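# Move yellow sponge from file cabinet drawer to tote

## Task

Get the yellow sponge out of the lowest drawer of the short, slim filing cabinet with three drawers and set it inside the tote so that no part of it sticks out past the tote's walls. When finished, every drawer anywhere in the room must be completely closed, the tote must be standing upright, and each cabinet must still be roughly where it started. The robot must not tip over or be left leaning, or the task fails. The result has to stay in place by itself; anything that holds only because the robot is holding or pressing it does not count.

## Robot and tools

ROBOT. A LeKiwi: a small three-omni-wheel base with one five-joint arm and a gripper. The shoulder sits 0.07 m ahead of the base centre and 0.21 m above the floor; the hand can reach about 0.44 m from the shoulder. It tips forward easily. Loose objects may occasionally get nudged by something else.

FRAMES. Base frame: origin on the floor at the centre of the wheels, x forward, y left, z up. hand_pose is reported in this frame and is the point on the fixed jaw's tip where the moving jaw closes. With all arm joints at zero, the hand's z axis points forward, its x axis to the robot's right, its y axis down; the moving jaw opens toward the hand's negative y. Odometry frame: the base frame as it was at the start of the scene. base_odometry counts wheel rotation only, so wheel slip shows up as travel; heading is positive to the left, from -3.142 to 3.142.

execute_actions. Argument "actions": a list holding exactly one action, or empty (then it only reports state and images). An action may have "base", "joints", or both; they start together and may finish at different times. "base" holds exactly one relative command, measured from where the base last reported itself: {"translate_m": d} drives straight, forward positive, -1 to 1 m; {"sideways_m": d} slides, left positive, -1 to 1 m; {"rotate_rad": d} turns in place, left positive, -3.2 to 3.2 rad. The base moves at about 0.20 m/s and turns at about 1.0 rad/s. "joints" is one object mapping joint names to absolute target angles in radians (not offsets): shoulder_pan_rad -1.919 to 1.919 (0 straight ahead, positive swings to the robot's right); shoulder_lift_rad -1.745 to 1.745 (0 upper arm about vertical, positive tilts it forward); elbow_flex_rad -1.69 to 1.58 (0 forearm level when lift is 0, positive lowers the hand); wrist_flex_rad -1.658 to 1.658 (0 in line with the forearm, positive tips the jaws down); wrist_roll_rad -2.743 to 2.841 (positive is counter-clockwise looking from the forearm); gripper_rad 0 to 1.919 (0 closed). Done tolerances: ±0.02, ±0.1, ±0.07, ±0.03, ±0.02, ±0.02 in that order. Joints you omit may keep driving toward an earlier target without any status saying so. Arm joints run at roughly 1.3 to 2.2 rad/s. Optional "cameras": list from "cam_front", "cam_wrist", "all"; omitted, null or ["all"] gives every camera, [] gives none; the "pictures" line gives the image order. An unknown key, unknown camera or out-of-range value rejects the whole call and nothing moves.

Other tools. wait(seconds 0 to 10) commands nothing new and returns the same report as an empty action. zoom_image(camera, region [x0, y0, x1, y1] in pixels, top-left origin, at most 504 by 504) enlarges part of that camera's most recent full image. read_manual(section "licences") only returns licence text. finished_scene(scene) takes the integer number of the current scene, ends it permanently after the robot holds its last command, and reports success; only call it once the goal is met and stable.

RESULT LINES. base_status and joint_status say how each commanded motion ended. "done": reached target (for the base, wheels turned the commanded amount even if they slipped). "off_target": stopped short and may still be pushing. "time_out": gave up its target and holds. "joint command not followed" (often with a "cause:" line): a safety check held back the arm targets, though a gripper target still runs; affected joints show "not_followed" and may be retried on every later action, so then send fresh targets for all five arm joints. on_its_own lists motion you did not command. If a stop is reported, later movement calls in the same reply are skipped. The robot never reports contact_stop and keeps pushing into obstacles.

FORCE LOSS. If a joint or the gripper is blocked for 2 s total with its target about 0.3 rad or more past its reading, it silently drops to 20% force. Restore it by commanding 0.1 rad from the reading, away from the obstruction; for the gripper that means opening, which releases the object.

GRIPPER. Jaw tip gap is 0.04 m at gripper_rad 0.5, 0.08 m at 1.0, 0.11 m fully open. Close to slightly less than the object's width rather than to 0. After closing, "off_target" means the jaws stopped on something and "done" means they may have closed on nothing. Once stopped on an object, command 0.2 rad below the reading to hold firmly.

ACCURACY. Each arm joint reading carries a constant offset up to 2.0 degrees, so hand_pose may be off by around 26 mm. Cameras: cam_front 644x476 and cam_wrist 476x644 pinhole with radial distortion; the given calibration has small errors, and the wrist camera's pose also inherits joint reading errors.

BALANCE. At rest it can hold 0.15 kg with hand_pose x = 0.25 m but only 0.03 kg at 0.43 m. With shoulder_lift_rad at 1 or above, only 0.04 kg at 0.25 m and nothing at 0.3 m or beyond. Pulling on drawers, pressing down on floor or furniture, or pushing up under a shelf can tip it, as can big arm swings; carry loads with the hand drawn in.

HEAT. Holding loads warms motors, even between calls. A MOTOR HOT line appears from 55 °C; at 70 °C an OVER-TEMPERATURE FAULT stops the arm and limp motors give way until cooled; affected joints show "limit_stop_at_motor_heat", and their targets must be sent again.

AVOID: dropping the sponge, slamming drawers, hard hits or strong shoves, moving cabinets, knocking the tote over, and leaving the robot tilted.

Each tool is called by a JSON object that holds its "api" and its "payload".

## Session

{"api": "execute_actions", "payload": {"actions": []}}

Scene clock: 0.00 s.
base_odometry: x=+0.000 y=+0.000 heading=+0.000 (m, m, rad; odometry frame)
base_status: not commanded
joint_positions: shoulder_pan_rad=+0.243 shoulder_lift_rad=-1.515 elbow_flex_rad=-0.308 wrist_flex_rad=+1.482 wrist_roll_rad=-1.495 gripper_rad=+1.920
joint_status: not commanded
hand_pose: x=+0.1003 y=-0.0003 z=+0.4256 quat_wxyz=(+0.809, +0.062, +0.574, -0.110) (m; base frame)
pictures: cam_front, cam_wrist
Images, in order (width x height): cam_front 644x476, cam_wrist 476x644.

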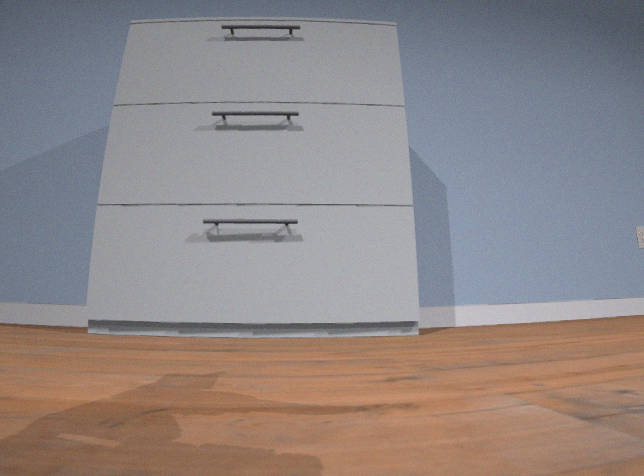

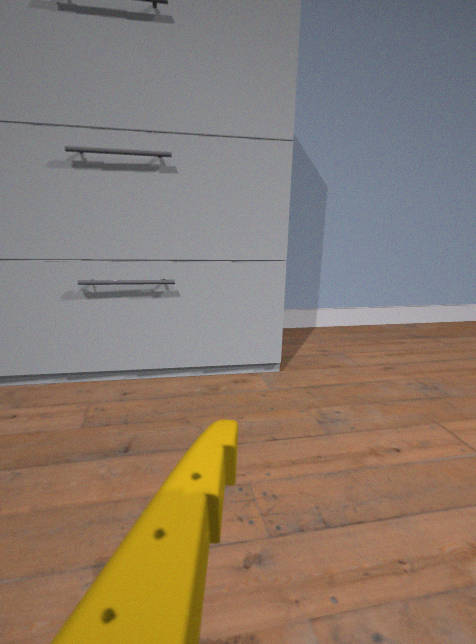

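{"api": "execute_actions", "payload": {"actions": [{"base":{"rotate_rad":1.3},"joints":{"shoulder_pan_rad":0}}]}}

{"api": "execute_actions", "payload": {"actions": [{"base":{"rotate_rad":1.3}}], "cameras": ["cam_front"]}}

{"api": "execute_actions", "payload": {"actions": [{"base":{"rotate_rad":1.3}}], "cameras": ["cam_front"]}}

{"api": "execute_actions", "payload": {"actions": [{"base":{"rotate_rad":1.3}}], "cameras": ["cam_front"]}}

Scene clock: 7.70 s.
base_odometry: x=+0.000 y=+0.000 heading=+1.296 (m, m, rad; odometry frame)
base_status: done
joint_positions: shoulder_pan_rad=+0.007 shoulder_lift_rad=-1.515 elbow_flex_rad=-0.308 wrist_flex_rad=+1.482 wrist_roll_rad=-1.495 gripper_rad=+1.920
joint_status: all done
hand_pose: x=+0.0994 y=+0.0075 z=+0.4256 quat_wxyz=(+0.817, -0.006, +0.577, -0.014) (m; base frame)
pictures: cam_front, cam_wrist
camera_calibration (this result's frames):
cam_wrist: T_world_to_cam=[[0.0373662, -0.998769, 0.0326298, -0.00703018], [-0.227026, -0.0402833, -0.973055, 0.46042], [0.973172, 0.0289516, -0.228252, 0.0732928], [0, 0, 0, 1]] pos_world=[0.0334638, 0.00940379, 0.464973]
Images, in order (width x height): cam_front 644x476, cam_wrist 476x644.

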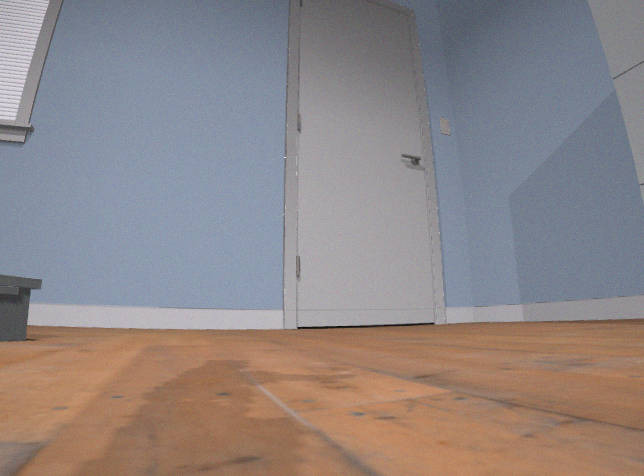

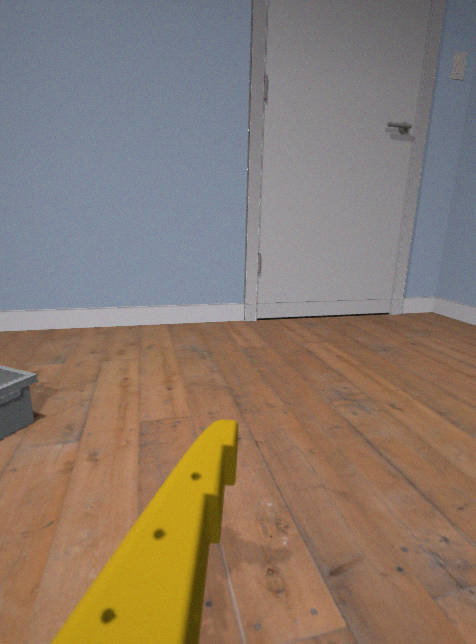

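Scene clock: 9.97 s.
base_odometry: x=+0.000 y=+0.000 heading=+2.592 (m, m, rad; odometry frame)
base_status: done
joint_positions: shoulder_pan_rad=+0.005 shoulder_lift_rad=-1.515 elbow_flex_rad=-0.308 wrist_flex_rad=+1.482 wrist_roll_rad=-1.495 gripper_rad=+1.920
joint_status: not commanded
hand_pose: x=+0.0994 y=+0.0076 z=+0.4256 quat_wxyz=(+0.817, -0.006, +0.577, -0.013) (m; base frame)
pictures: cam_front
Images, in order (width x height): cam_front 644x476.

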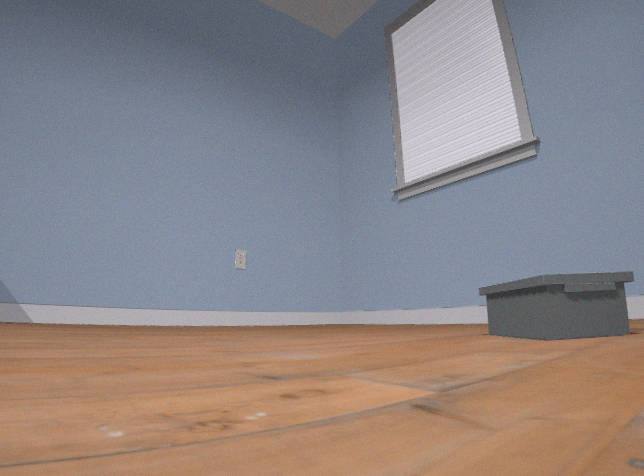

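Scene clock: 12.23 s.
base_odometry: x=+0.000 y=+0.000 heading=-2.395 (m, m, rad; odometry frame)
base_status: done
joint_positions: shoulder_pan_rad=+0.005 shoulder_lift_rad=-1.515 elbow_flex_rad=-0.308 wrist_flex_rad=+1.482 wrist_roll_rad=-1.495 gripper_rad=+1.920
joint_status: not commanded
hand_pose: x=+0.0994 y=+0.0076 z=+0.4256 quat_wxyz=(+0.817, -0.006, +0.577, -0.013) (m; base frame)
pictures: cam_front
Images, in order (width x height): cam_front 644x476.

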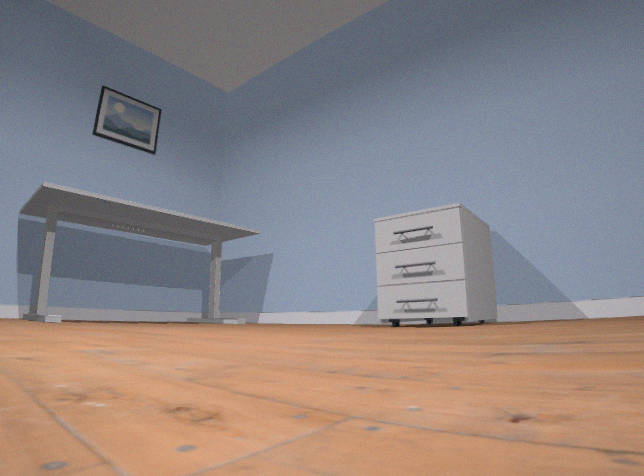

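Scene clock: 14.50 s.
base_odometry: x=+0.000 y=+0.000 heading=-1.098 (m, m, rad; odometry frame)
base_status: done
joint_positions: shoulder_pan_rad=+0.005 shoulder_lift_rad=-1.515 elbow_flex_rad=-0.308 wrist_flex_rad=+1.482 wrist_roll_rad=-1.495 gripper_rad=+1.920
joint_status: not commanded
hand_pose: x=+0.0994 y=+0.0076 z=+0.4256 quat_wxyz=(+0.817, -0.006, +0.577, -0.013) (m; base frame)
pictures: cam_front
Images, in order (width x height): cam_front 644x476.

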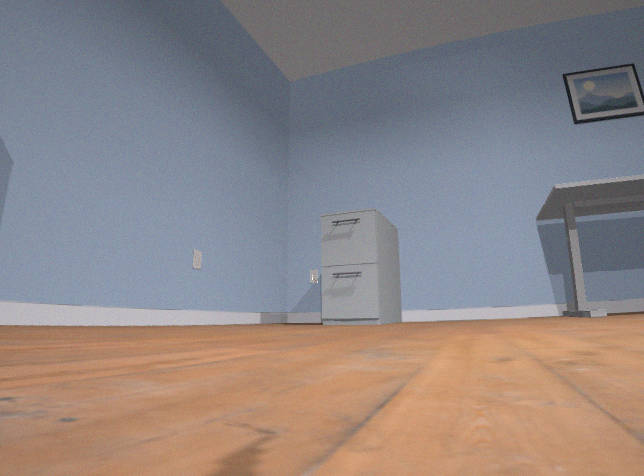

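{"api": "execute_actions", "payload": {"actions": [{"base":{"rotate_rad":-2.0}}], "cameras": []}}

{"api": "execute_actions", "payload": {"actions": [{"base":{"sideways_m":0.65}}], "cameras": []}}

{"api": "execute_actions", "payload": {"actions": [{"base":{"translate_m":0.6}}]}}

Scene clock: 20.57 s.
base_odometry: x=+0.000 y=+0.000 heading=-3.095 (m, m, rad; odometry frame)
base_status: done
joint_positions: shoulder_pan_rad=+0.005 shoulder_lift_rad=-1.515 elbow_flex_rad=-0.308 wrist_flex_rad=+1.482 wrist_roll_rad=-1.495 gripper_rad=+1.920
joint_status: not commanded
hand_pose: x=+0.0994 y=+0.0076 z=+0.4256 quat_wxyz=(+0.817, -0.006, +0.577, -0.013) (m; base frame)
pictures: none
No camera images: the call's "cameras" was empty. Leave "cameras" out to get every camera's image.

Scene clock: 24.80 s.
base_odometry: x=+0.029 y=-0.649 heading=-3.097 (m, m, rad; odometry frame)
base_status: done
joint_positions: shoulder_pan_rad=+0.005 shoulder_lift_rad=-1.515 elbow_flex_rad=-0.308 wrist_flex_rad=+1.482 wrist_roll_rad=-1.495 gripper_rad=+1.920
joint_status: not commanded
hand_pose: x=+0.0994 y=+0.0076 z=+0.4256 quat_wxyz=(+0.817, -0.006, +0.577, -0.013) (m; base frame)
pictures: none
No camera images: the call's "cameras" was empty. Leave "cameras" out to get every camera's image.

Scene clock: 28.77 s.
base_odometry: x=-0.570 y=-0.676 heading=-3.097 (m, m, rad; odometry frame)
base_status: done
joint_positions: shoulder_pan_rad=+0.005 shoulder_lift_rad=-1.515 elbow_flex_rad=-0.308 wrist_flex_rad=+1.482 wrist_roll_rad=-1.495 gripper_rad=+1.920
joint_status: not commanded
hand_pose: x=+0.0994 y=+0.0076 z=+0.4256 quat_wxyz=(+0.817, -0.006, +0.577, -0.013) (m; base frame)
pictures: cam_front, cam_wrist
camera_calibration (this result's frames):
cam_wrist: T_world_to_cam=[[0.0388983, -0.99871, 0.0326298, -0.00713283], [-0.226964, -0.0406315, -0.973055, 0.460416], [0.973126, 0.0304444, -0.228252, 0.0732958], [0, 0, 0, 1]] pos_world=[0.0334494, 0.00935234, 0.464973]
Images, in order (width x height): cam_front 644x476, cam_wrist 476x644.

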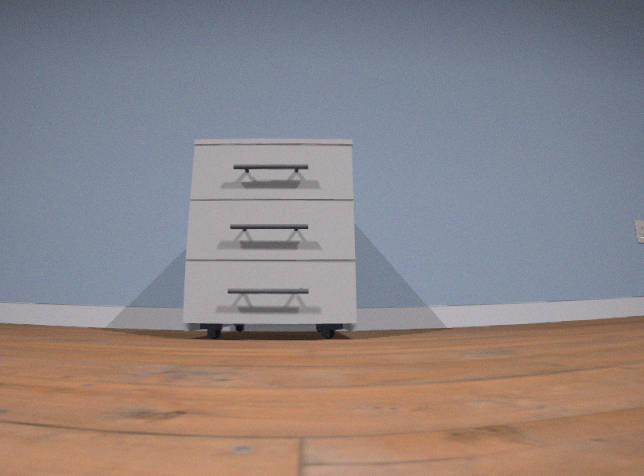

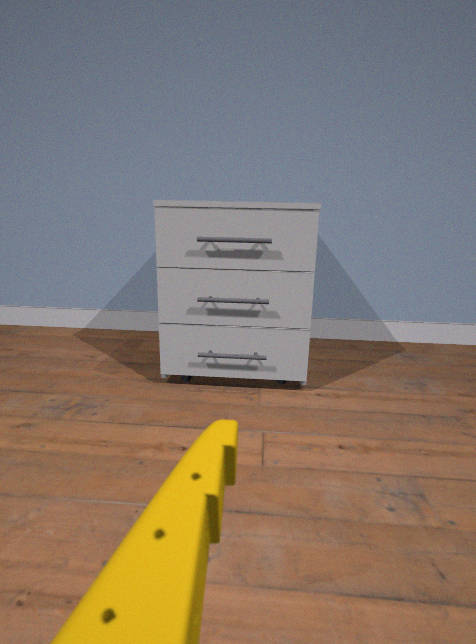

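{"api": "execute_actions", "payload": {"actions": [{"base":{"sideways_m":0.085},"joints":{"shoulder_lift_rad":-0.6,"elbow_flex_rad":1.45,"wrist_flex_rad":-0.5,"wrist_roll_rad":0,"gripper_rad":0.7}}], "cameras": []}}

{"api": "execute_actions", "payload": {"actions": [{"base":{"translate_m":0.5},"joints":{"shoulder_lift_rad":0.1,"wrist_flex_rad":-1.05}}]}}

Scene clock: 39.70 s.
base_odometry: x=-0.566 y=-0.760 heading=-3.098 (m, m, rad; odometry frame)
base_status: done
joint_positions: shoulder_pan_rad=+0.005 shoulder_lift_rad=-0.599 elbow_flex_rad=+1.450 wrist_flex_rad=-0.484 wrist_roll_rad=-0.011 gripper_rad=+0.712
joint_status: all done
hand_pose: x=+0.2969 y=-0.0011 z=+0.1547 quat_wxyz=(+0.411, -0.564, +0.601, -0.389) (m; base frame)
pictures: none
No camera images: the call's "cameras" was empty. Leave "cameras" out to get every camera's image.

Scene clock: 43.17 s.
base_odometry: x=-1.065 y=-0.781 heading=-3.099 (m, m, rad; odometry frame)
base_status: done
joint_positions: shoulder_pan_rad=+0.005 shoulder_lift_rad=+0.100 elbow_flex_rad=+1.450 wrist_flex_rad=-1.036 wrist_roll_rad=-0.011 gripper_rad=+0.712
joint_status: all done
hand_pose: x=+0.2804 y=-0.0010 z=+0.0975 quat_wxyz=(+0.366, -0.590, +0.630, -0.346) (m; base frame)
pictures: cam_front, cam_wrist
camera_calibration (this result's frames):
cam_wrist: T_world_to_cam=[[0.535001, -0.0738132, 0.841621, -0.229052], [-0.488779, -0.839579, 0.237072, 0.136464], [0.689108, -0.5382, -0.485253, -0.0733036], [0, 0, 0, 1]] pos_world=[0.239758, 0.058213, 0.124853]
Images, in order (width x height): cam_front 644x476, cam_wrist 476x644.

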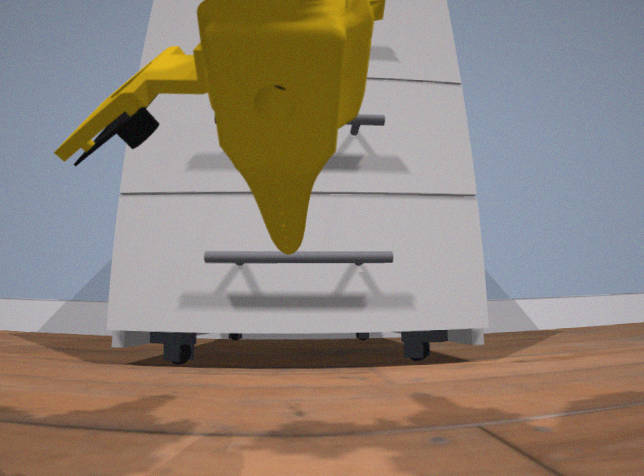

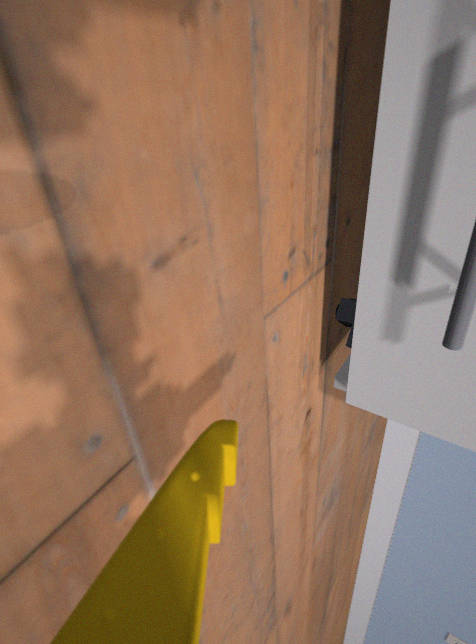

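{"api": "execute_actions", "payload": {"actions": [{"base":{"translate_m":0.16}}]}}

Scene clock: 49.37 s.
base_odometry: x=-1.224 y=-0.788 heading=-3.099 (m, m, rad; odometry frame)
base_status: done
joint_positions: shoulder_pan_rad=+0.005 shoulder_lift_rad=+0.100 elbow_flex_rad=+1.450 wrist_flex_rad=-1.036 wrist_roll_rad=-0.011 gripper_rad=+0.712
joint_status: not commanded
hand_pose: x=+0.2804 y=-0.0010 z=+0.0975 quat_wxyz=(+0.366, -0.590, +0.630, -0.346) (m; base frame)
pictures: cam_front, cam_wrist
camera_calibration (this result's frames):
cam_wrist: T_world_to_cam=[[0.535001, -0.0738132, 0.841621, -0.229052], [-0.488779, -0.839579, 0.237072, 0.136464], [0.689108, -0.5382, -0.485253, -0.0733036], [0, 0, 0, 1]] pos_world=[0.239758, 0.058213, 0.124853]
Images, in order (width x height): cam_front 644x476, cam_wrist 476x644.

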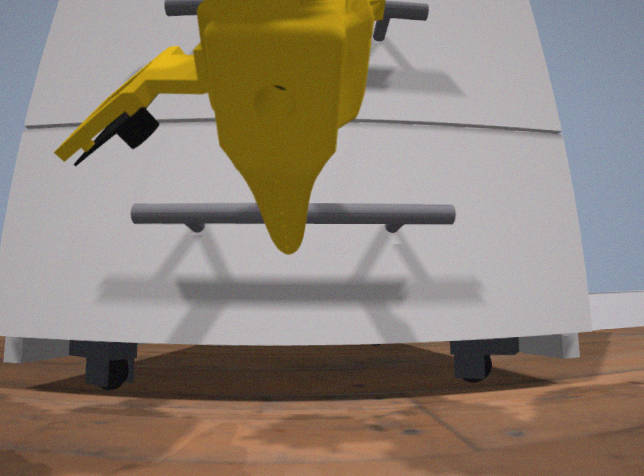

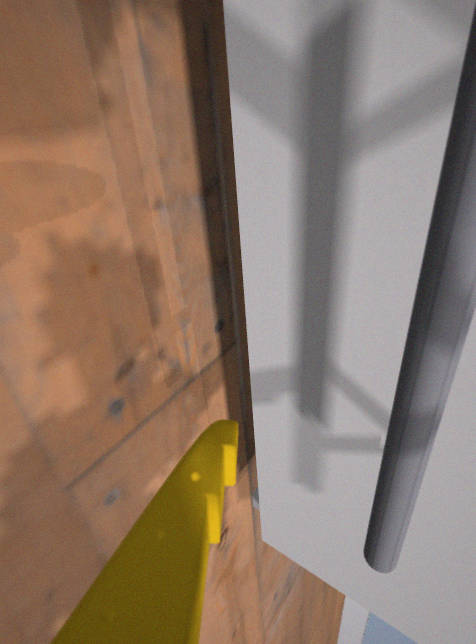

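{"api": "execute_actions", "payload": {"actions": [{"base":{"translate_m":0.045},"joints":{"wrist_flex_rad":-1.11}}]}}

Scene clock: 53.07 s.
base_odometry: x=-1.268 y=-0.790 heading=-3.099 (m, m, rad; odometry frame)
base_status: done
joint_positions: shoulder_pan_rad=+0.005 shoulder_lift_rad=+0.100 elbow_flex_rad=+1.461 wrist_flex_rad=-1.101 wrist_roll_rad=-0.011 gripper_rad=+0.712
joint_status: all done
hand_pose: x=+0.2833 y=-0.0010 z=+0.1049 quat_wxyz=(+0.383, -0.581, +0.620, -0.362) (m; base frame)
pictures: cam_front, cam_wrist
camera_calibration (this result's frames):
cam_wrist: T_world_to_cam=[[0.489066, -0.073584, 0.869138, -0.226685], [-0.500802, -0.839519, 0.210726, 0.142329], [0.714151, -0.538325, -0.447431, -0.0828529], [0, 0, 0, 1]] pos_world=[0.241312, 0.0582053, 0.129958]
Images, in order (width x height): cam_front 644x476, cam_wrist 476x644.

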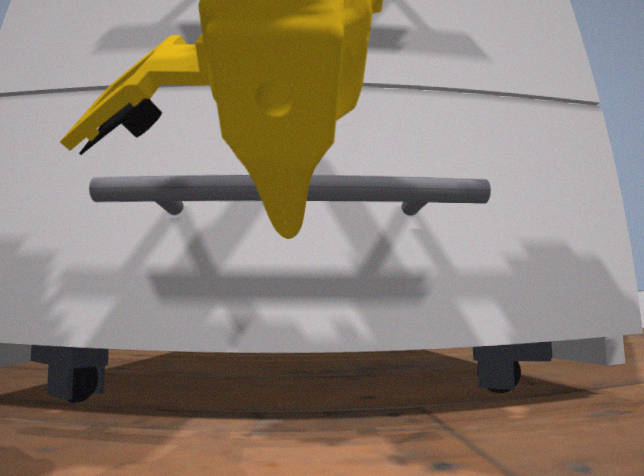

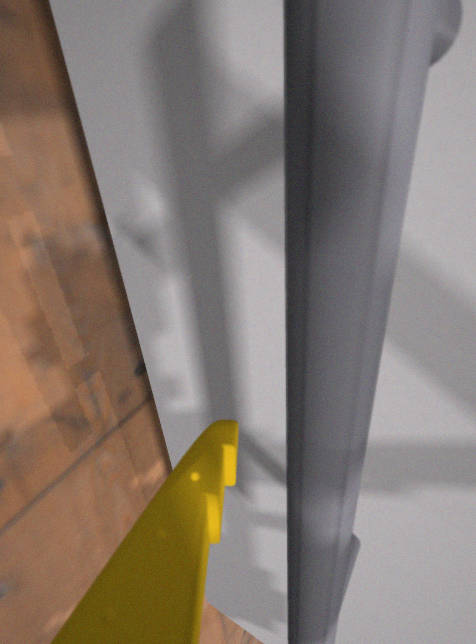

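{"api": "execute_actions", "payload": {"actions": [{"joints":{"wrist_flex_rad":-1.15,"gripper_rad":0.05}}]}}

{"api": "execute_actions", "payload": {"actions": [{"base":{"translate_m":-0.06}}]}}

Scene clock: 61.33 s.
base_odometry: x=-1.269 y=-0.790 heading=-3.099 (m, m, rad; odometry frame)
base_status: not commanded
joint_positions: shoulder_pan_rad=+0.005 shoulder_lift_rad=+0.100 elbow_flex_rad=+1.449 wrist_flex_rad=-1.151 wrist_roll_rad=-0.010 gripper_rad=+0.072
joint_status: gripper_rad off_target (ended at +0.072, target +0.050); the others done
hand_pose: x=+0.2896 y=-0.0011 z=+0.1139 quat_wxyz=(+0.402, -0.570, +0.607, -0.381) (m; base frame)
pictures: cam_front, cam_wrist
camera_calibration (this result's frames):
cam_wrist: T_world_to_cam=[[0.433521, -0.0717788, 0.89828, -0.22488], [-0.512565, -0.839508, 0.180288, 0.150414], [0.741172, -0.538586, -0.400736, -0.0964693], [0, 0, 0, 1]] pos_world=[0.246087, 0.0581749, 0.136229]
Images, in order (width x height): cam_front 644x476, cam_wrist 476x644.

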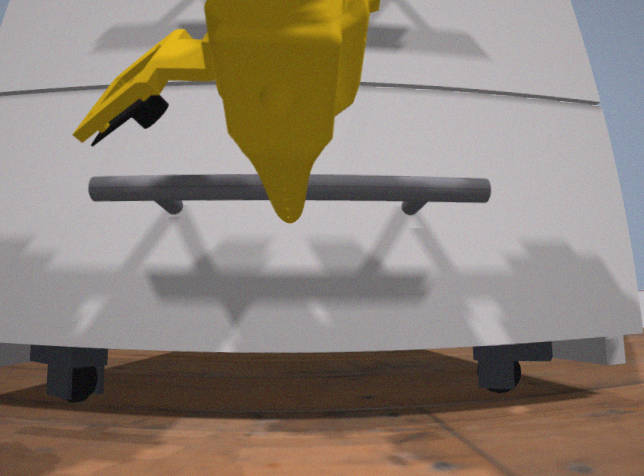

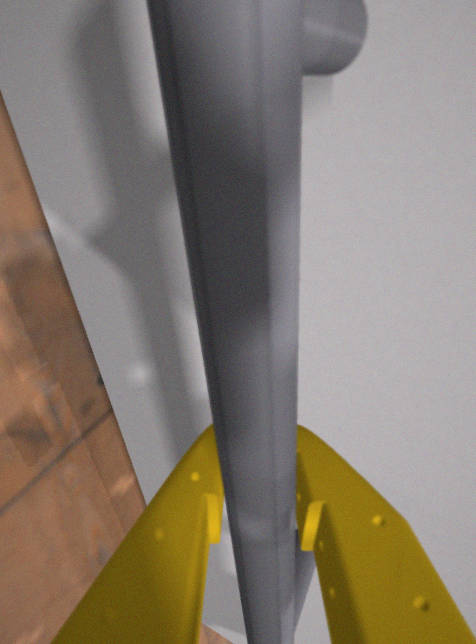

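Scene clock: 62.63 s.
base_odometry: x=-1.209 y=-0.788 heading=-3.099 (m, m, rad; odometry frame)
base_status: done
joint_positions: shoulder_pan_rad=+0.005 shoulder_lift_rad=+0.111 elbow_flex_rad=+1.459 wrist_flex_rad=-1.145 wrist_roll_rad=-0.008 gripper_rad=+0.061
joint_status: not commanded
hand_pose: x=+0.2859 y=-0.0010 z=+0.1094 quat_wxyz=(+0.393, -0.576, +0.612, -0.373) (m; base frame)
pictures: cam_front, cam_wrist
camera_calibration (this result's frames):
cam_wrist: T_world_to_cam=[[0.458207, -0.0703737, 0.886055, -0.224912], [-0.506861, -0.839582, 0.195431, 0.146056], [0.730163, -0.538655, -0.420372, -0.0902518], [0, 0, 0, 1]] pos_world=[0.242985, 0.0581837, 0.132802]
Images, in order (width x height): cam_front 644x476, cam_wrist 476x644.

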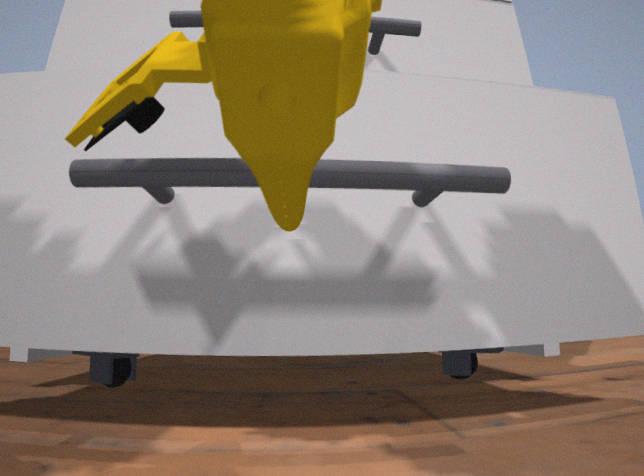

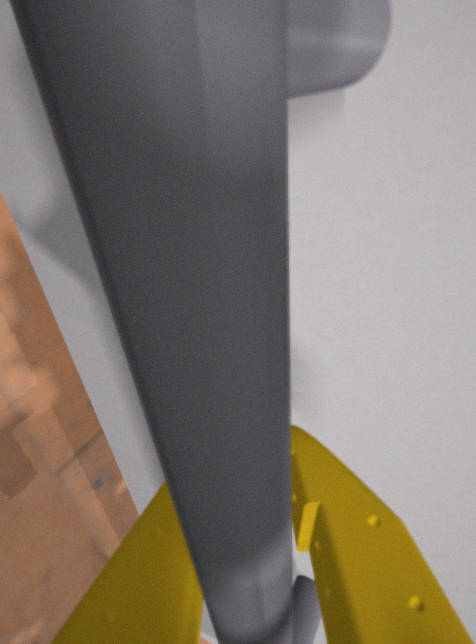

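Works; the drawer glides freely.

{"api": "execute_actions", "payload": {"actions": [{"base":{"translate_m":-0.2},"joints":{"gripper_rad":0.0}}], "cameras": ["cam_front"]}}

{"api": "execute_actions", "payload": {"actions": [{"joints":{"gripper_rad":0.8,"wrist_flex_rad":-1.1}}], "cameras": []}}

{"api": "execute_actions", "payload": {"actions": [{"base":{"translate_m":-0.08}}], "cameras": ["cam_front"]}}

{"api": "execute_actions", "payload": {"actions": [{"joints":{"shoulder_lift_rad":-0.7,"wrist_flex_rad":-0.5}}], "cameras": []}}

{"api": "execute_actions", "payload": {"actions": [{"joints":{"shoulder_lift_rad":-0.7,"elbow_flex_rad":-0.3,"wrist_flex_rad":1.3,"wrist_roll_rad":-1.52}}]}}

Scene clock: 69.60 s.
base_odometry: x=-1.010 y=-0.779 heading=-3.099 (m, m, rad; odometry frame)
base_status: done
joint_positions: shoulder_pan_rad=+0.005 shoulder_lift_rad=+0.108 elbow_flex_rad=+1.452 wrist_flex_rad=-1.148 wrist_roll_rad=-0.007 gripper_rad=+0.012
joint_status: all done
hand_pose: x=+0.2880 y=-0.0011 z=+0.1115 quat_wxyz=(+0.397, -0.573, +0.609, -0.377) (m; base frame)
pictures: cam_front
Images, in order (width x height): cam_front 644x476.

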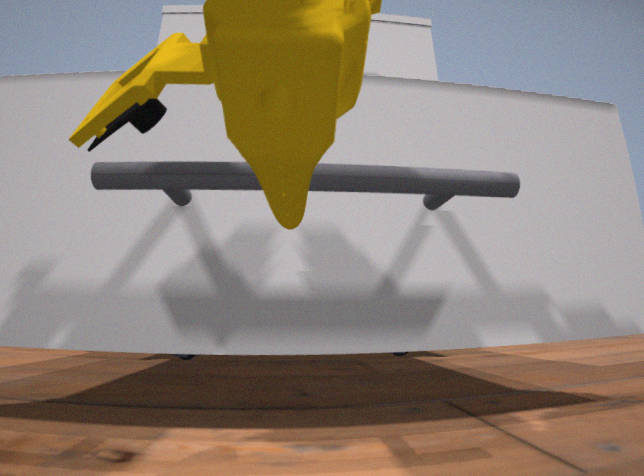

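Scene clock: 70.53 s.
base_odometry: x=-1.010 y=-0.779 heading=-3.099 (m, m, rad; odometry frame)
base_status: not commanded
joint_positions: shoulder_pan_rad=+0.005 shoulder_lift_rad=+0.120 elbow_flex_rad=+1.467 wrist_flex_rad=-1.088 wrist_roll_rad=-0.007 gripper_rad=+0.786
joint_status: all done
hand_pose: x=+0.2789 y=-0.0010 z=+0.0986 quat_wxyz=(+0.370, -0.589, +0.626, -0.352) (m; base frame)
pictures: none
No camera images: the call's "cameras" was empty. Leave "cameras" out to get every camera's image.

Scene clock: 71.87 s.
base_odometry: x=-0.930 y=-0.776 heading=-3.099 (m, m, rad; odometry frame)
base_status: done
joint_positions: shoulder_pan_rad=+0.005 shoulder_lift_rad=+0.120 elbow_flex_rad=+1.466 wrist_flex_rad=-1.088 wrist_roll_rad=-0.007 gripper_rad=+0.788
joint_status: not commanded
hand_pose: x=+0.2792 y=-0.0010 z=+0.0988 quat_wxyz=(+0.371, -0.589, +0.626, -0.352) (m; base frame)
pictures: cam_front
Images, in order (width x height): cam_front 644x476.

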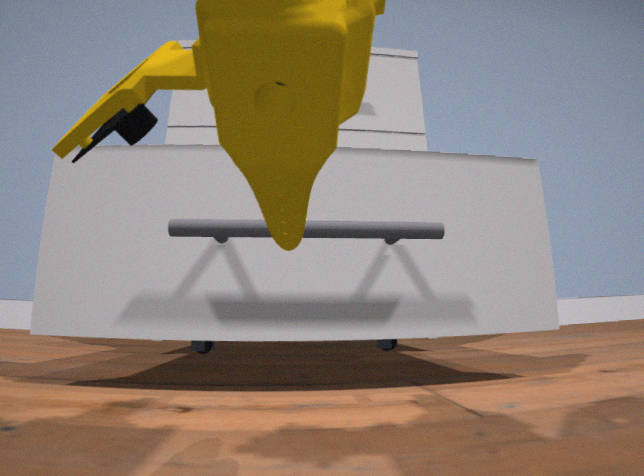

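Scene clock: 72.97 s.
base_odometry: x=-0.930 y=-0.776 heading=-3.099 (m, m, rad; odometry frame)
base_status: not commanded
joint_positions: shoulder_pan_rad=+0.005 shoulder_lift_rad=-0.674 elbow_flex_rad=+1.466 wrist_flex_rad=-0.501 wrist_roll_rad=-0.007 gripper_rad=+0.788
joint_status: all done
hand_pose: x=+0.2991 y=-0.0011 z=+0.1685 quat_wxyz=(+0.433, -0.550, +0.584, -0.412) (m; base frame)
pictures: none
No camera images: the call's "cameras" was empty. Leave "cameras" out to get every camera's image.

Scene clock: 74.83 s.
base_odometry: x=-0.930 y=-0.776 heading=-3.099 (m, m, rad; odometry frame)
base_status: not commanded
joint_positions: shoulder_pan_rad=+0.005 shoulder_lift_rad=-0.682 elbow_flex_rad=-0.268 wrist_flex_rad=+1.298 wrist_roll_rad=-1.509 gripper_rad=+0.788
joint_status: all done
hand_pose: x=+0.2732 y=+0.0067 z=+0.3716 quat_wxyz=(+0.574, -0.003, +0.819, -0.005) (m; base frame)
pictures: cam_front, cam_wrist
camera_calibration (this result's frames):
cam_wrist: T_world_to_cam=[[0.0449259, -0.998868, -0.0156556, 0.00330503], [-0.793829, -0.0261811, -0.607578, 0.466196], [0.60648, 0.0397238, -0.794106, 0.202198], [0, 0, 0, 1]] pos_world=[0.247302, 0.00747474, 0.443868]
Images, in order (width x height): cam_front 644x476, cam_wrist 476x644.

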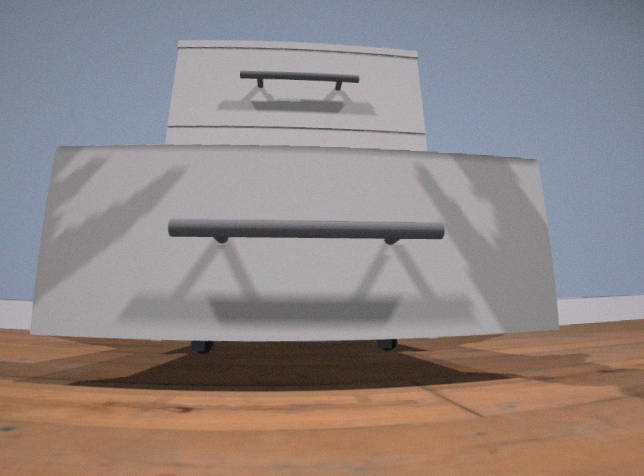

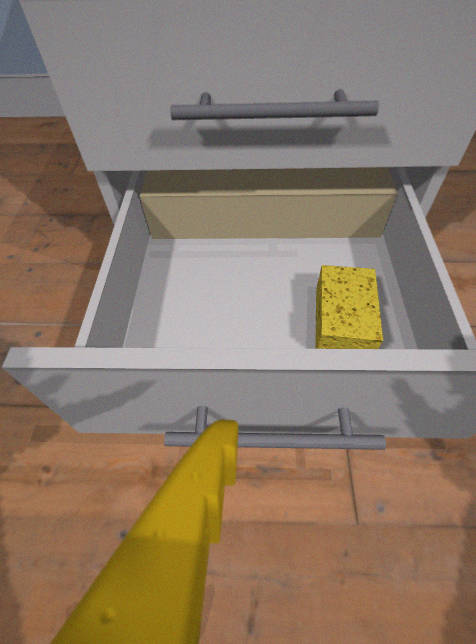

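{"api": "execute_actions", "payload": {"actions": [{"base":{"sideways_m":-0.06},"joints":{"gripper_rad":1.15}}], "cameras": []}}

{"api": "execute_actions", "payload": {"actions": [{"base":{"translate_m":0.19},"joints":{"shoulder_lift_rad":0.1,"elbow_flex_rad":-0.6,"wrist_flex_rad":1.6}}]}}

Scene clock: 85.90 s.
base_odometry: x=-0.933 y=-0.717 heading=-3.097 (m, m, rad; odometry frame)
base_status: done
joint_positions: shoulder_pan_rad=+0.005 shoulder_lift_rad=-0.682 elbow_flex_rad=-0.269 wrist_flex_rad=+1.298 wrist_roll_rad=-1.509 gripper_rad=+1.138
joint_status: all done
hand_pose: x=+0.2731 y=+0.0067 z=+0.3719 quat_wxyz=(+0.574, -0.003, +0.819, -0.005) (m; base frame)
pictures: none
No camera images: the call's "cameras" was empty. Leave "cameras" out to get every camera's image.

Scene clock: 87.83 s.
base_odometry: x=-1.122 y=-0.725 heading=-3.097 (m, m, rad; odometry frame)
base_status: done
joint_positions: shoulder_pan_rad=+0.005 shoulder_lift_rad=+0.111 elbow_flex_rad=-0.565 wrist_flex_rad=+1.598 wrist_roll_rad=-1.509 gripper_rad=+1.138
joint_status: all done
hand_pose: x=+0.3229 y=+0.0064 z=+0.2354 quat_wxyz=(+0.212, -0.004, +0.977, -0.002) (m; base frame)
pictures: cam_front, cam_wrist
camera_calibration (this result's frames):
cam_wrist: T_world_to_cam=[[0.0188104, -0.998737, -0.0465818, 0.0144029], [-0.989729, -0.0252038, 0.140714, 0.310048], [-0.14171, 0.0434565, -0.988954, 0.351353], [0, 0, 0, 1]] pos_world=[0.356383, 0.00693054, 0.304515]
Images, in order (width x height): cam_front 644x476, cam_wrist 476x644.

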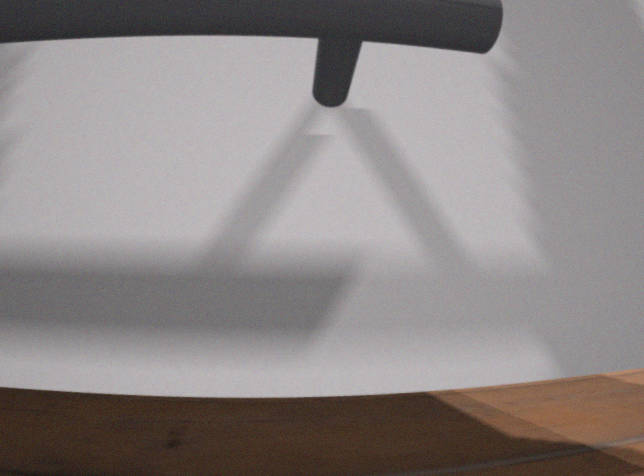

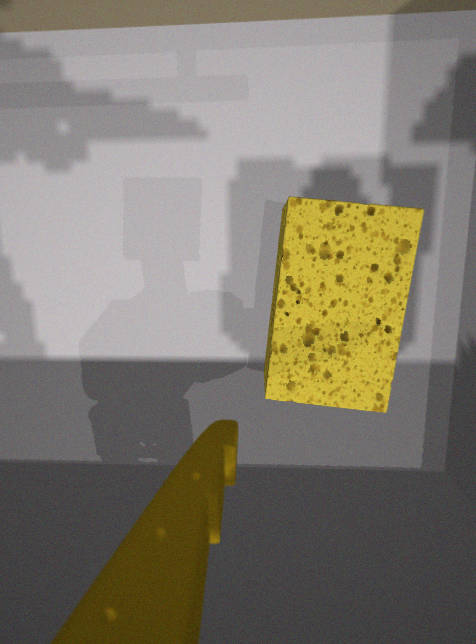

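{"api": "execute_actions", "payload": {"actions": [{"joints":{"shoulder_pan_rad":0.035,"shoulder_lift_rad":0.37,"elbow_flex_rad":-0.24,"wrist_flex_rad":1.24,"wrist_roll_rad":-1.58}}], "cameras": ["cam_wrist"]}}

Scene clock: 94.93 s.
base_odometry: x=-1.122 y=-0.725 heading=-3.097 (m, m, rad; odometry frame)
base_status: not commanded
joint_positions: shoulder_pan_rad=+0.030 shoulder_lift_rad=+0.386 elbow_flex_rad=-0.239 wrist_flex_rad=+1.248 wrist_roll_rad=-1.568 gripper_rad=+1.138
joint_status: all done
hand_pose: x=+0.3283 y=+0.0000 z=+0.1301 quat_wxyz=(+0.088, +0.038, +0.995, +0.001) (m; base frame)
pictures: cam_wrist
camera_calibration (this result's frames):
cam_wrist: T_world_to_cam=[[-0.0767581, -0.995151, -0.0615024, 0.0362861], [-0.922704, 0.0475265, 0.382569, 0.276522], [-0.377791, 0.0861138, -0.921877, 0.317024], [0, 0, 0, 1]] pos_world=[0.377702, -0.0043321, 0.1887]
Images, in order (width x height): cam_wrist 476x644.

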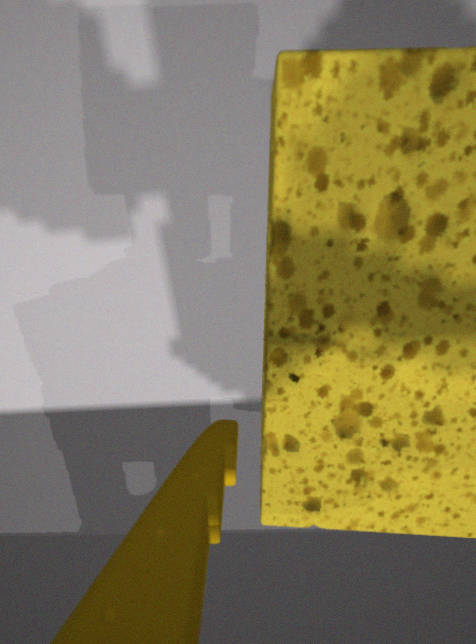

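{"api": "execute_actions", "payload": {"actions": [{"joints":{"shoulder_lift_rad":0.53,"elbow_flex_rad":-0.14,"wrist_flex_rad":0.94}}], "cameras": ["cam_wrist"]}}

{"api": "execute_actions", "payload": {"actions": [{"joints":{"gripper_rad":0.7,"shoulder_pan_rad":0.05}}], "cameras": ["cam_wrist"]}}

Scene clock: 101.00 s.
base_odometry: x=-1.122 y=-0.725 heading=-3.097 (m, m, rad; odometry frame)
base_status: not commanded
joint_positions: shoulder_pan_rad=+0.030 shoulder_lift_rad=+0.547 elbow_flex_rad=-0.137 wrist_flex_rad=+0.949 wrist_roll_rad=-1.568 gripper_rad=+1.138
joint_status: all done
hand_pose: x=+0.3398 y=-0.0003 z=+0.0847 quat_wxyz=(+0.106, +0.038, +0.994, +0.001) (m; base frame)
pictures: cam_wrist
camera_calibration (this result's frames):
cam_wrist: T_world_to_cam=[[-0.0744633, -0.995219, -0.0632032, 0.0334112], [-0.936153, 0.0479238, 0.348311, 0.312027], [-0.343617, 0.0851042, -0.935246, 0.269165], [0, 0, 0, 1]] pos_world=[0.387083, -0.00460923, 0.145165]
Images, in order (width x height): cam_wrist 476x644.

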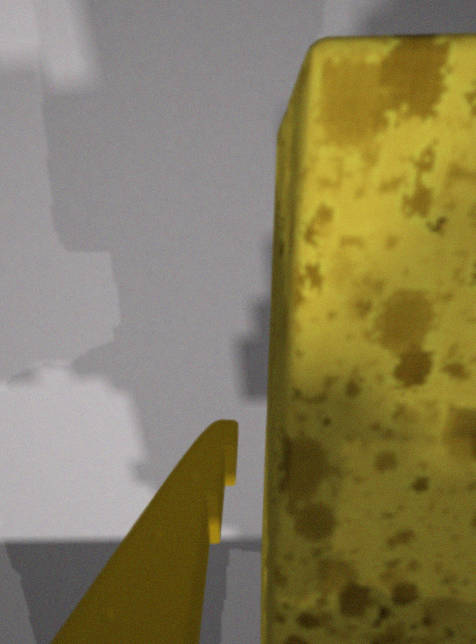

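Scene clock: 101.77 s.
base_odometry: x=-1.122 y=-0.725 heading=-3.097 (m, m, rad; odometry frame)
base_status: not commanded
joint_positions: shoulder_pan_rad=+0.051 shoulder_lift_rad=+0.530 elbow_flex_rad=-0.139 wrist_flex_rad=+0.946 wrist_roll_rad=-1.568 gripper_rad=+0.856
joint_status: gripper_rad off_target (ended at +0.856, target +0.700); the others done
hand_pose: x=+0.3426 y=-0.0063 z=+0.0892 quat_wxyz=(+0.117, +0.048, +0.992, +0.000) (m; base frame)
pictures: cam_wrist
camera_calibration (this result's frames):
cam_wrist: T_world_to_cam=[[-0.0944517, -0.99346, -0.0641559, 0.0348695], [-0.942162, 0.0683861, 0.328106, 0.317348], [-0.321573, 0.0914354, -0.94246, 0.267944], [0, 0, 0, 1]] pos_world=[0.388451, -0.0115603, 0.150639]
Images, in order (width x height): cam_wrist 476x644.

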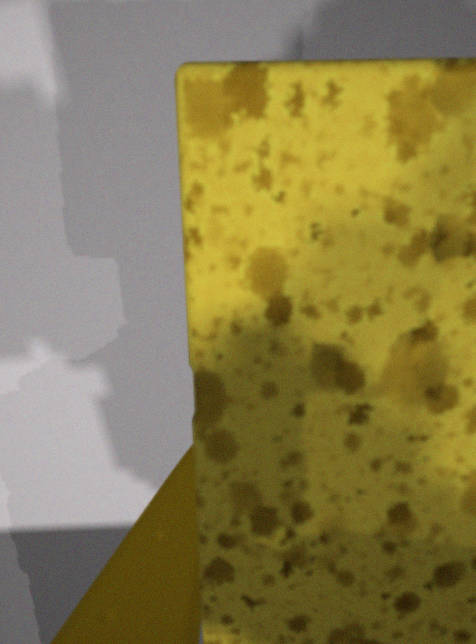

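{"api": "execute_actions", "payload": {"actions": [{"joints":{"gripper_rad":0.66,"shoulder_lift_rad":0.3,"elbow_flex_rad":-0.35,"wrist_flex_rad":1.35}}], "cameras": ["cam_wrist"]}}

{"api": "execute_actions", "payload": {"actions": [{"joints":{"shoulder_lift_rad":0.05,"elbow_flex_rad":-0.75,"wrist_flex_rad":1.6}}], "cameras": ["cam_wrist"]}}

Scene clock: 105.67 s.
base_odometry: x=-1.122 y=-0.725 heading=-3.097 (m, m, rad; odometry frame)
base_status: not commanded
joint_positions: shoulder_pan_rad=+0.051 shoulder_lift_rad=+0.359 elbow_flex_rad=-0.314 wrist_flex_rad=+1.346 wrist_roll_rad=-1.568 gripper_rad=+0.829
joint_status: gripper_rad off_target (ended at +0.829, target +0.660); the others done
hand_pose: x=+0.3270 y=-0.0055 z=+0.1455 quat_wxyz=(+0.089, +0.048, +0.995, +0.000) (m; base frame)
pictures: cam_wrist
camera_calibration (this result's frames):
cam_wrist: T_world_to_cam=[[-0.0979217, -0.993283, -0.0616474, 0.0385712], [-0.922638, 0.0673894, 0.379734, 0.270209], [-0.373029, 0.0940624, -0.923039, 0.32995], [0, 0, 0, 1]] pos_world=[0.376163, -0.010933, 0.204327]
Images, in order (width x height): cam_wrist 476x644.

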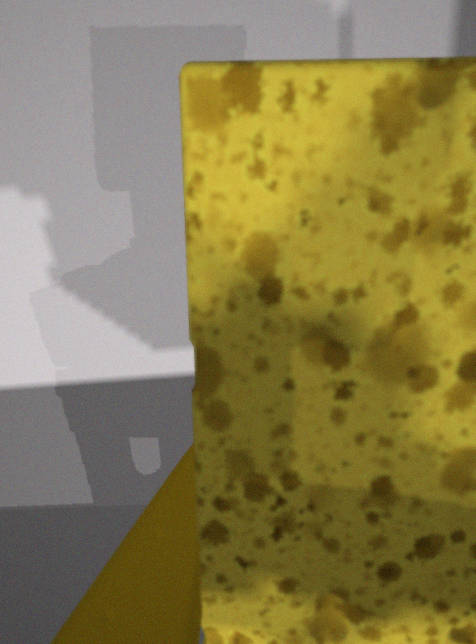

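Scene clock: 106.57 s.
base_odometry: x=-1.122 y=-0.725 heading=-3.097 (m, m, rad; odometry frame)
base_status: not commanded
joint_positions: shoulder_pan_rad=+0.051 shoulder_lift_rad=+0.096 elbow_flex_rad=-0.714 wrist_flex_rad=+1.598 wrist_roll_rad=-1.570 gripper_rad=+0.829
joint_status: all done
hand_pose: x=+0.3326 y=-0.0058 z=+0.2676 quat_wxyz=(+0.292, +0.047, +0.955, +0.000) (m; base frame)
pictures: cam_wrist
camera_calibration (this result's frames):
cam_wrist: T_world_to_cam=[[-0.0705419, -0.994591, -0.076235, 0.0411505], [-0.997104, 0.0724849, -0.0230234, 0.361644], [0.0284248, 0.0743901, -0.996824, 0.330843], [0, 0, 0, 1]] pos_world=[0.354096, -0.00989729, 0.341256]
Images, in order (width x height): cam_wrist 476x644.

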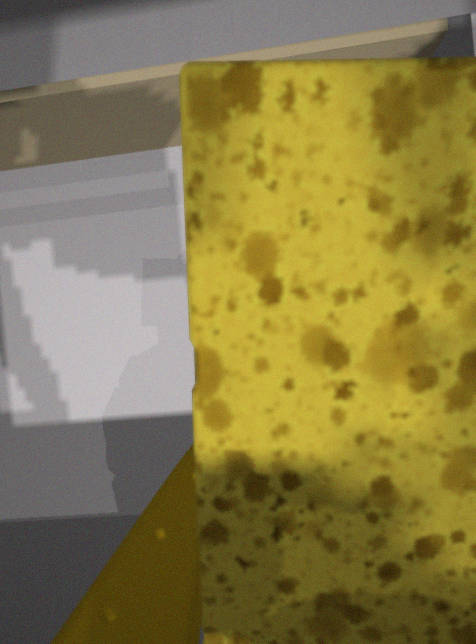

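{"api": "execute_actions", "payload": {"actions": [{"joints":{"shoulder_lift_rad":-1.2,"elbow_flex_rad":-0.75,"wrist_flex_rad":1.3}}], "cameras": []}}

{"api": "execute_actions", "payload": {"actions": [{"base":{"translate_m":0.2}}]}}

Scene clock: 111.83 s.
base_odometry: x=-1.122 y=-0.725 heading=-3.097 (m, m, rad; odometry frame)
base_status: not commanded
joint_positions: shoulder_pan_rad=+0.051 shoulder_lift_rad=-1.207 elbow_flex_rad=-0.743 wrist_flex_rad=+1.314 wrist_roll_rad=-1.570 gripper_rad=+0.829
joint_status: all done
hand_pose: x=+0.0768 y=+0.0072 z=+0.4941 quat_wxyz=(+0.893, +0.022, +0.450, -0.001) (m; base frame)
pictures: none
No camera images: the call's "cameras" was empty. Leave "cameras" out to get every camera's image.

Scene clock: 113.80 s.
base_odometry: x=-1.322 y=-0.734 heading=-3.097 (m, m, rad; odometry frame)
base_status: done
joint_positions: shoulder_pan_rad=+0.049 shoulder_lift_rad=-1.213 elbow_flex_rad=-0.746 wrist_flex_rad=+1.309 wrist_roll_rad=-1.570 gripper_rad=+0.829
joint_status: not commanded
hand_pose: x=+0.0739 y=+0.0074 z=+0.4947 quat_wxyz=(+0.896, +0.022, +0.444, -0.001) (m; base frame)
pictures: cam_front, cam_wrist
camera_calibration (this result's frames):
cam_wrist: T_world_to_cam=[[0.0278604, -0.999495, -0.0152649, 0.0159599], [0.08218, 0.0175093, -0.996464, 0.510161], [0.996228, 0.0265074, 0.0826264, -0.0416091], [0, 0, 0, 1]] pos_world=[-0.000917546, 0.00812223, 0.512039]
Images, in order (width x height): cam_front 644x476, cam_wrist 476x644.

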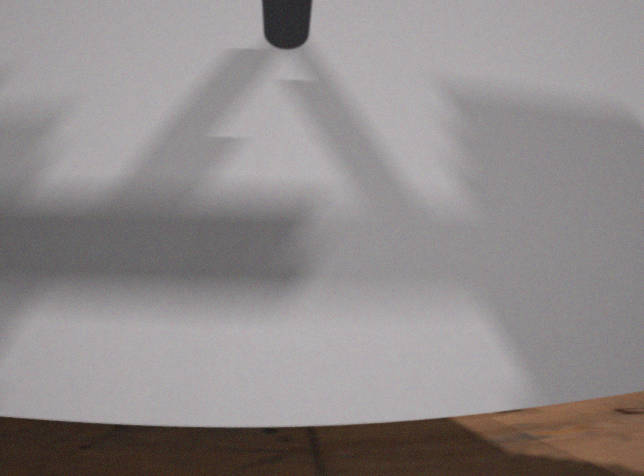

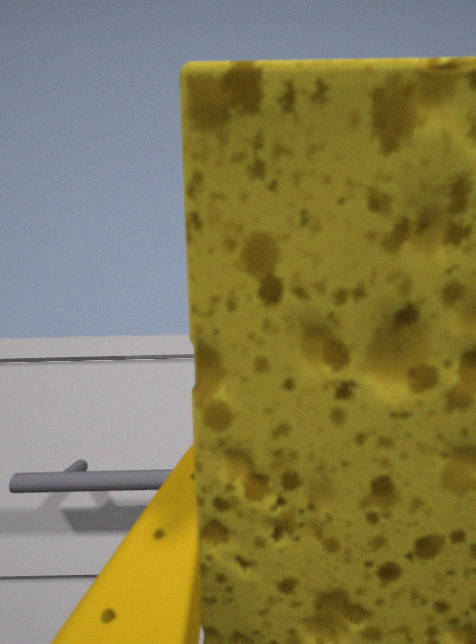

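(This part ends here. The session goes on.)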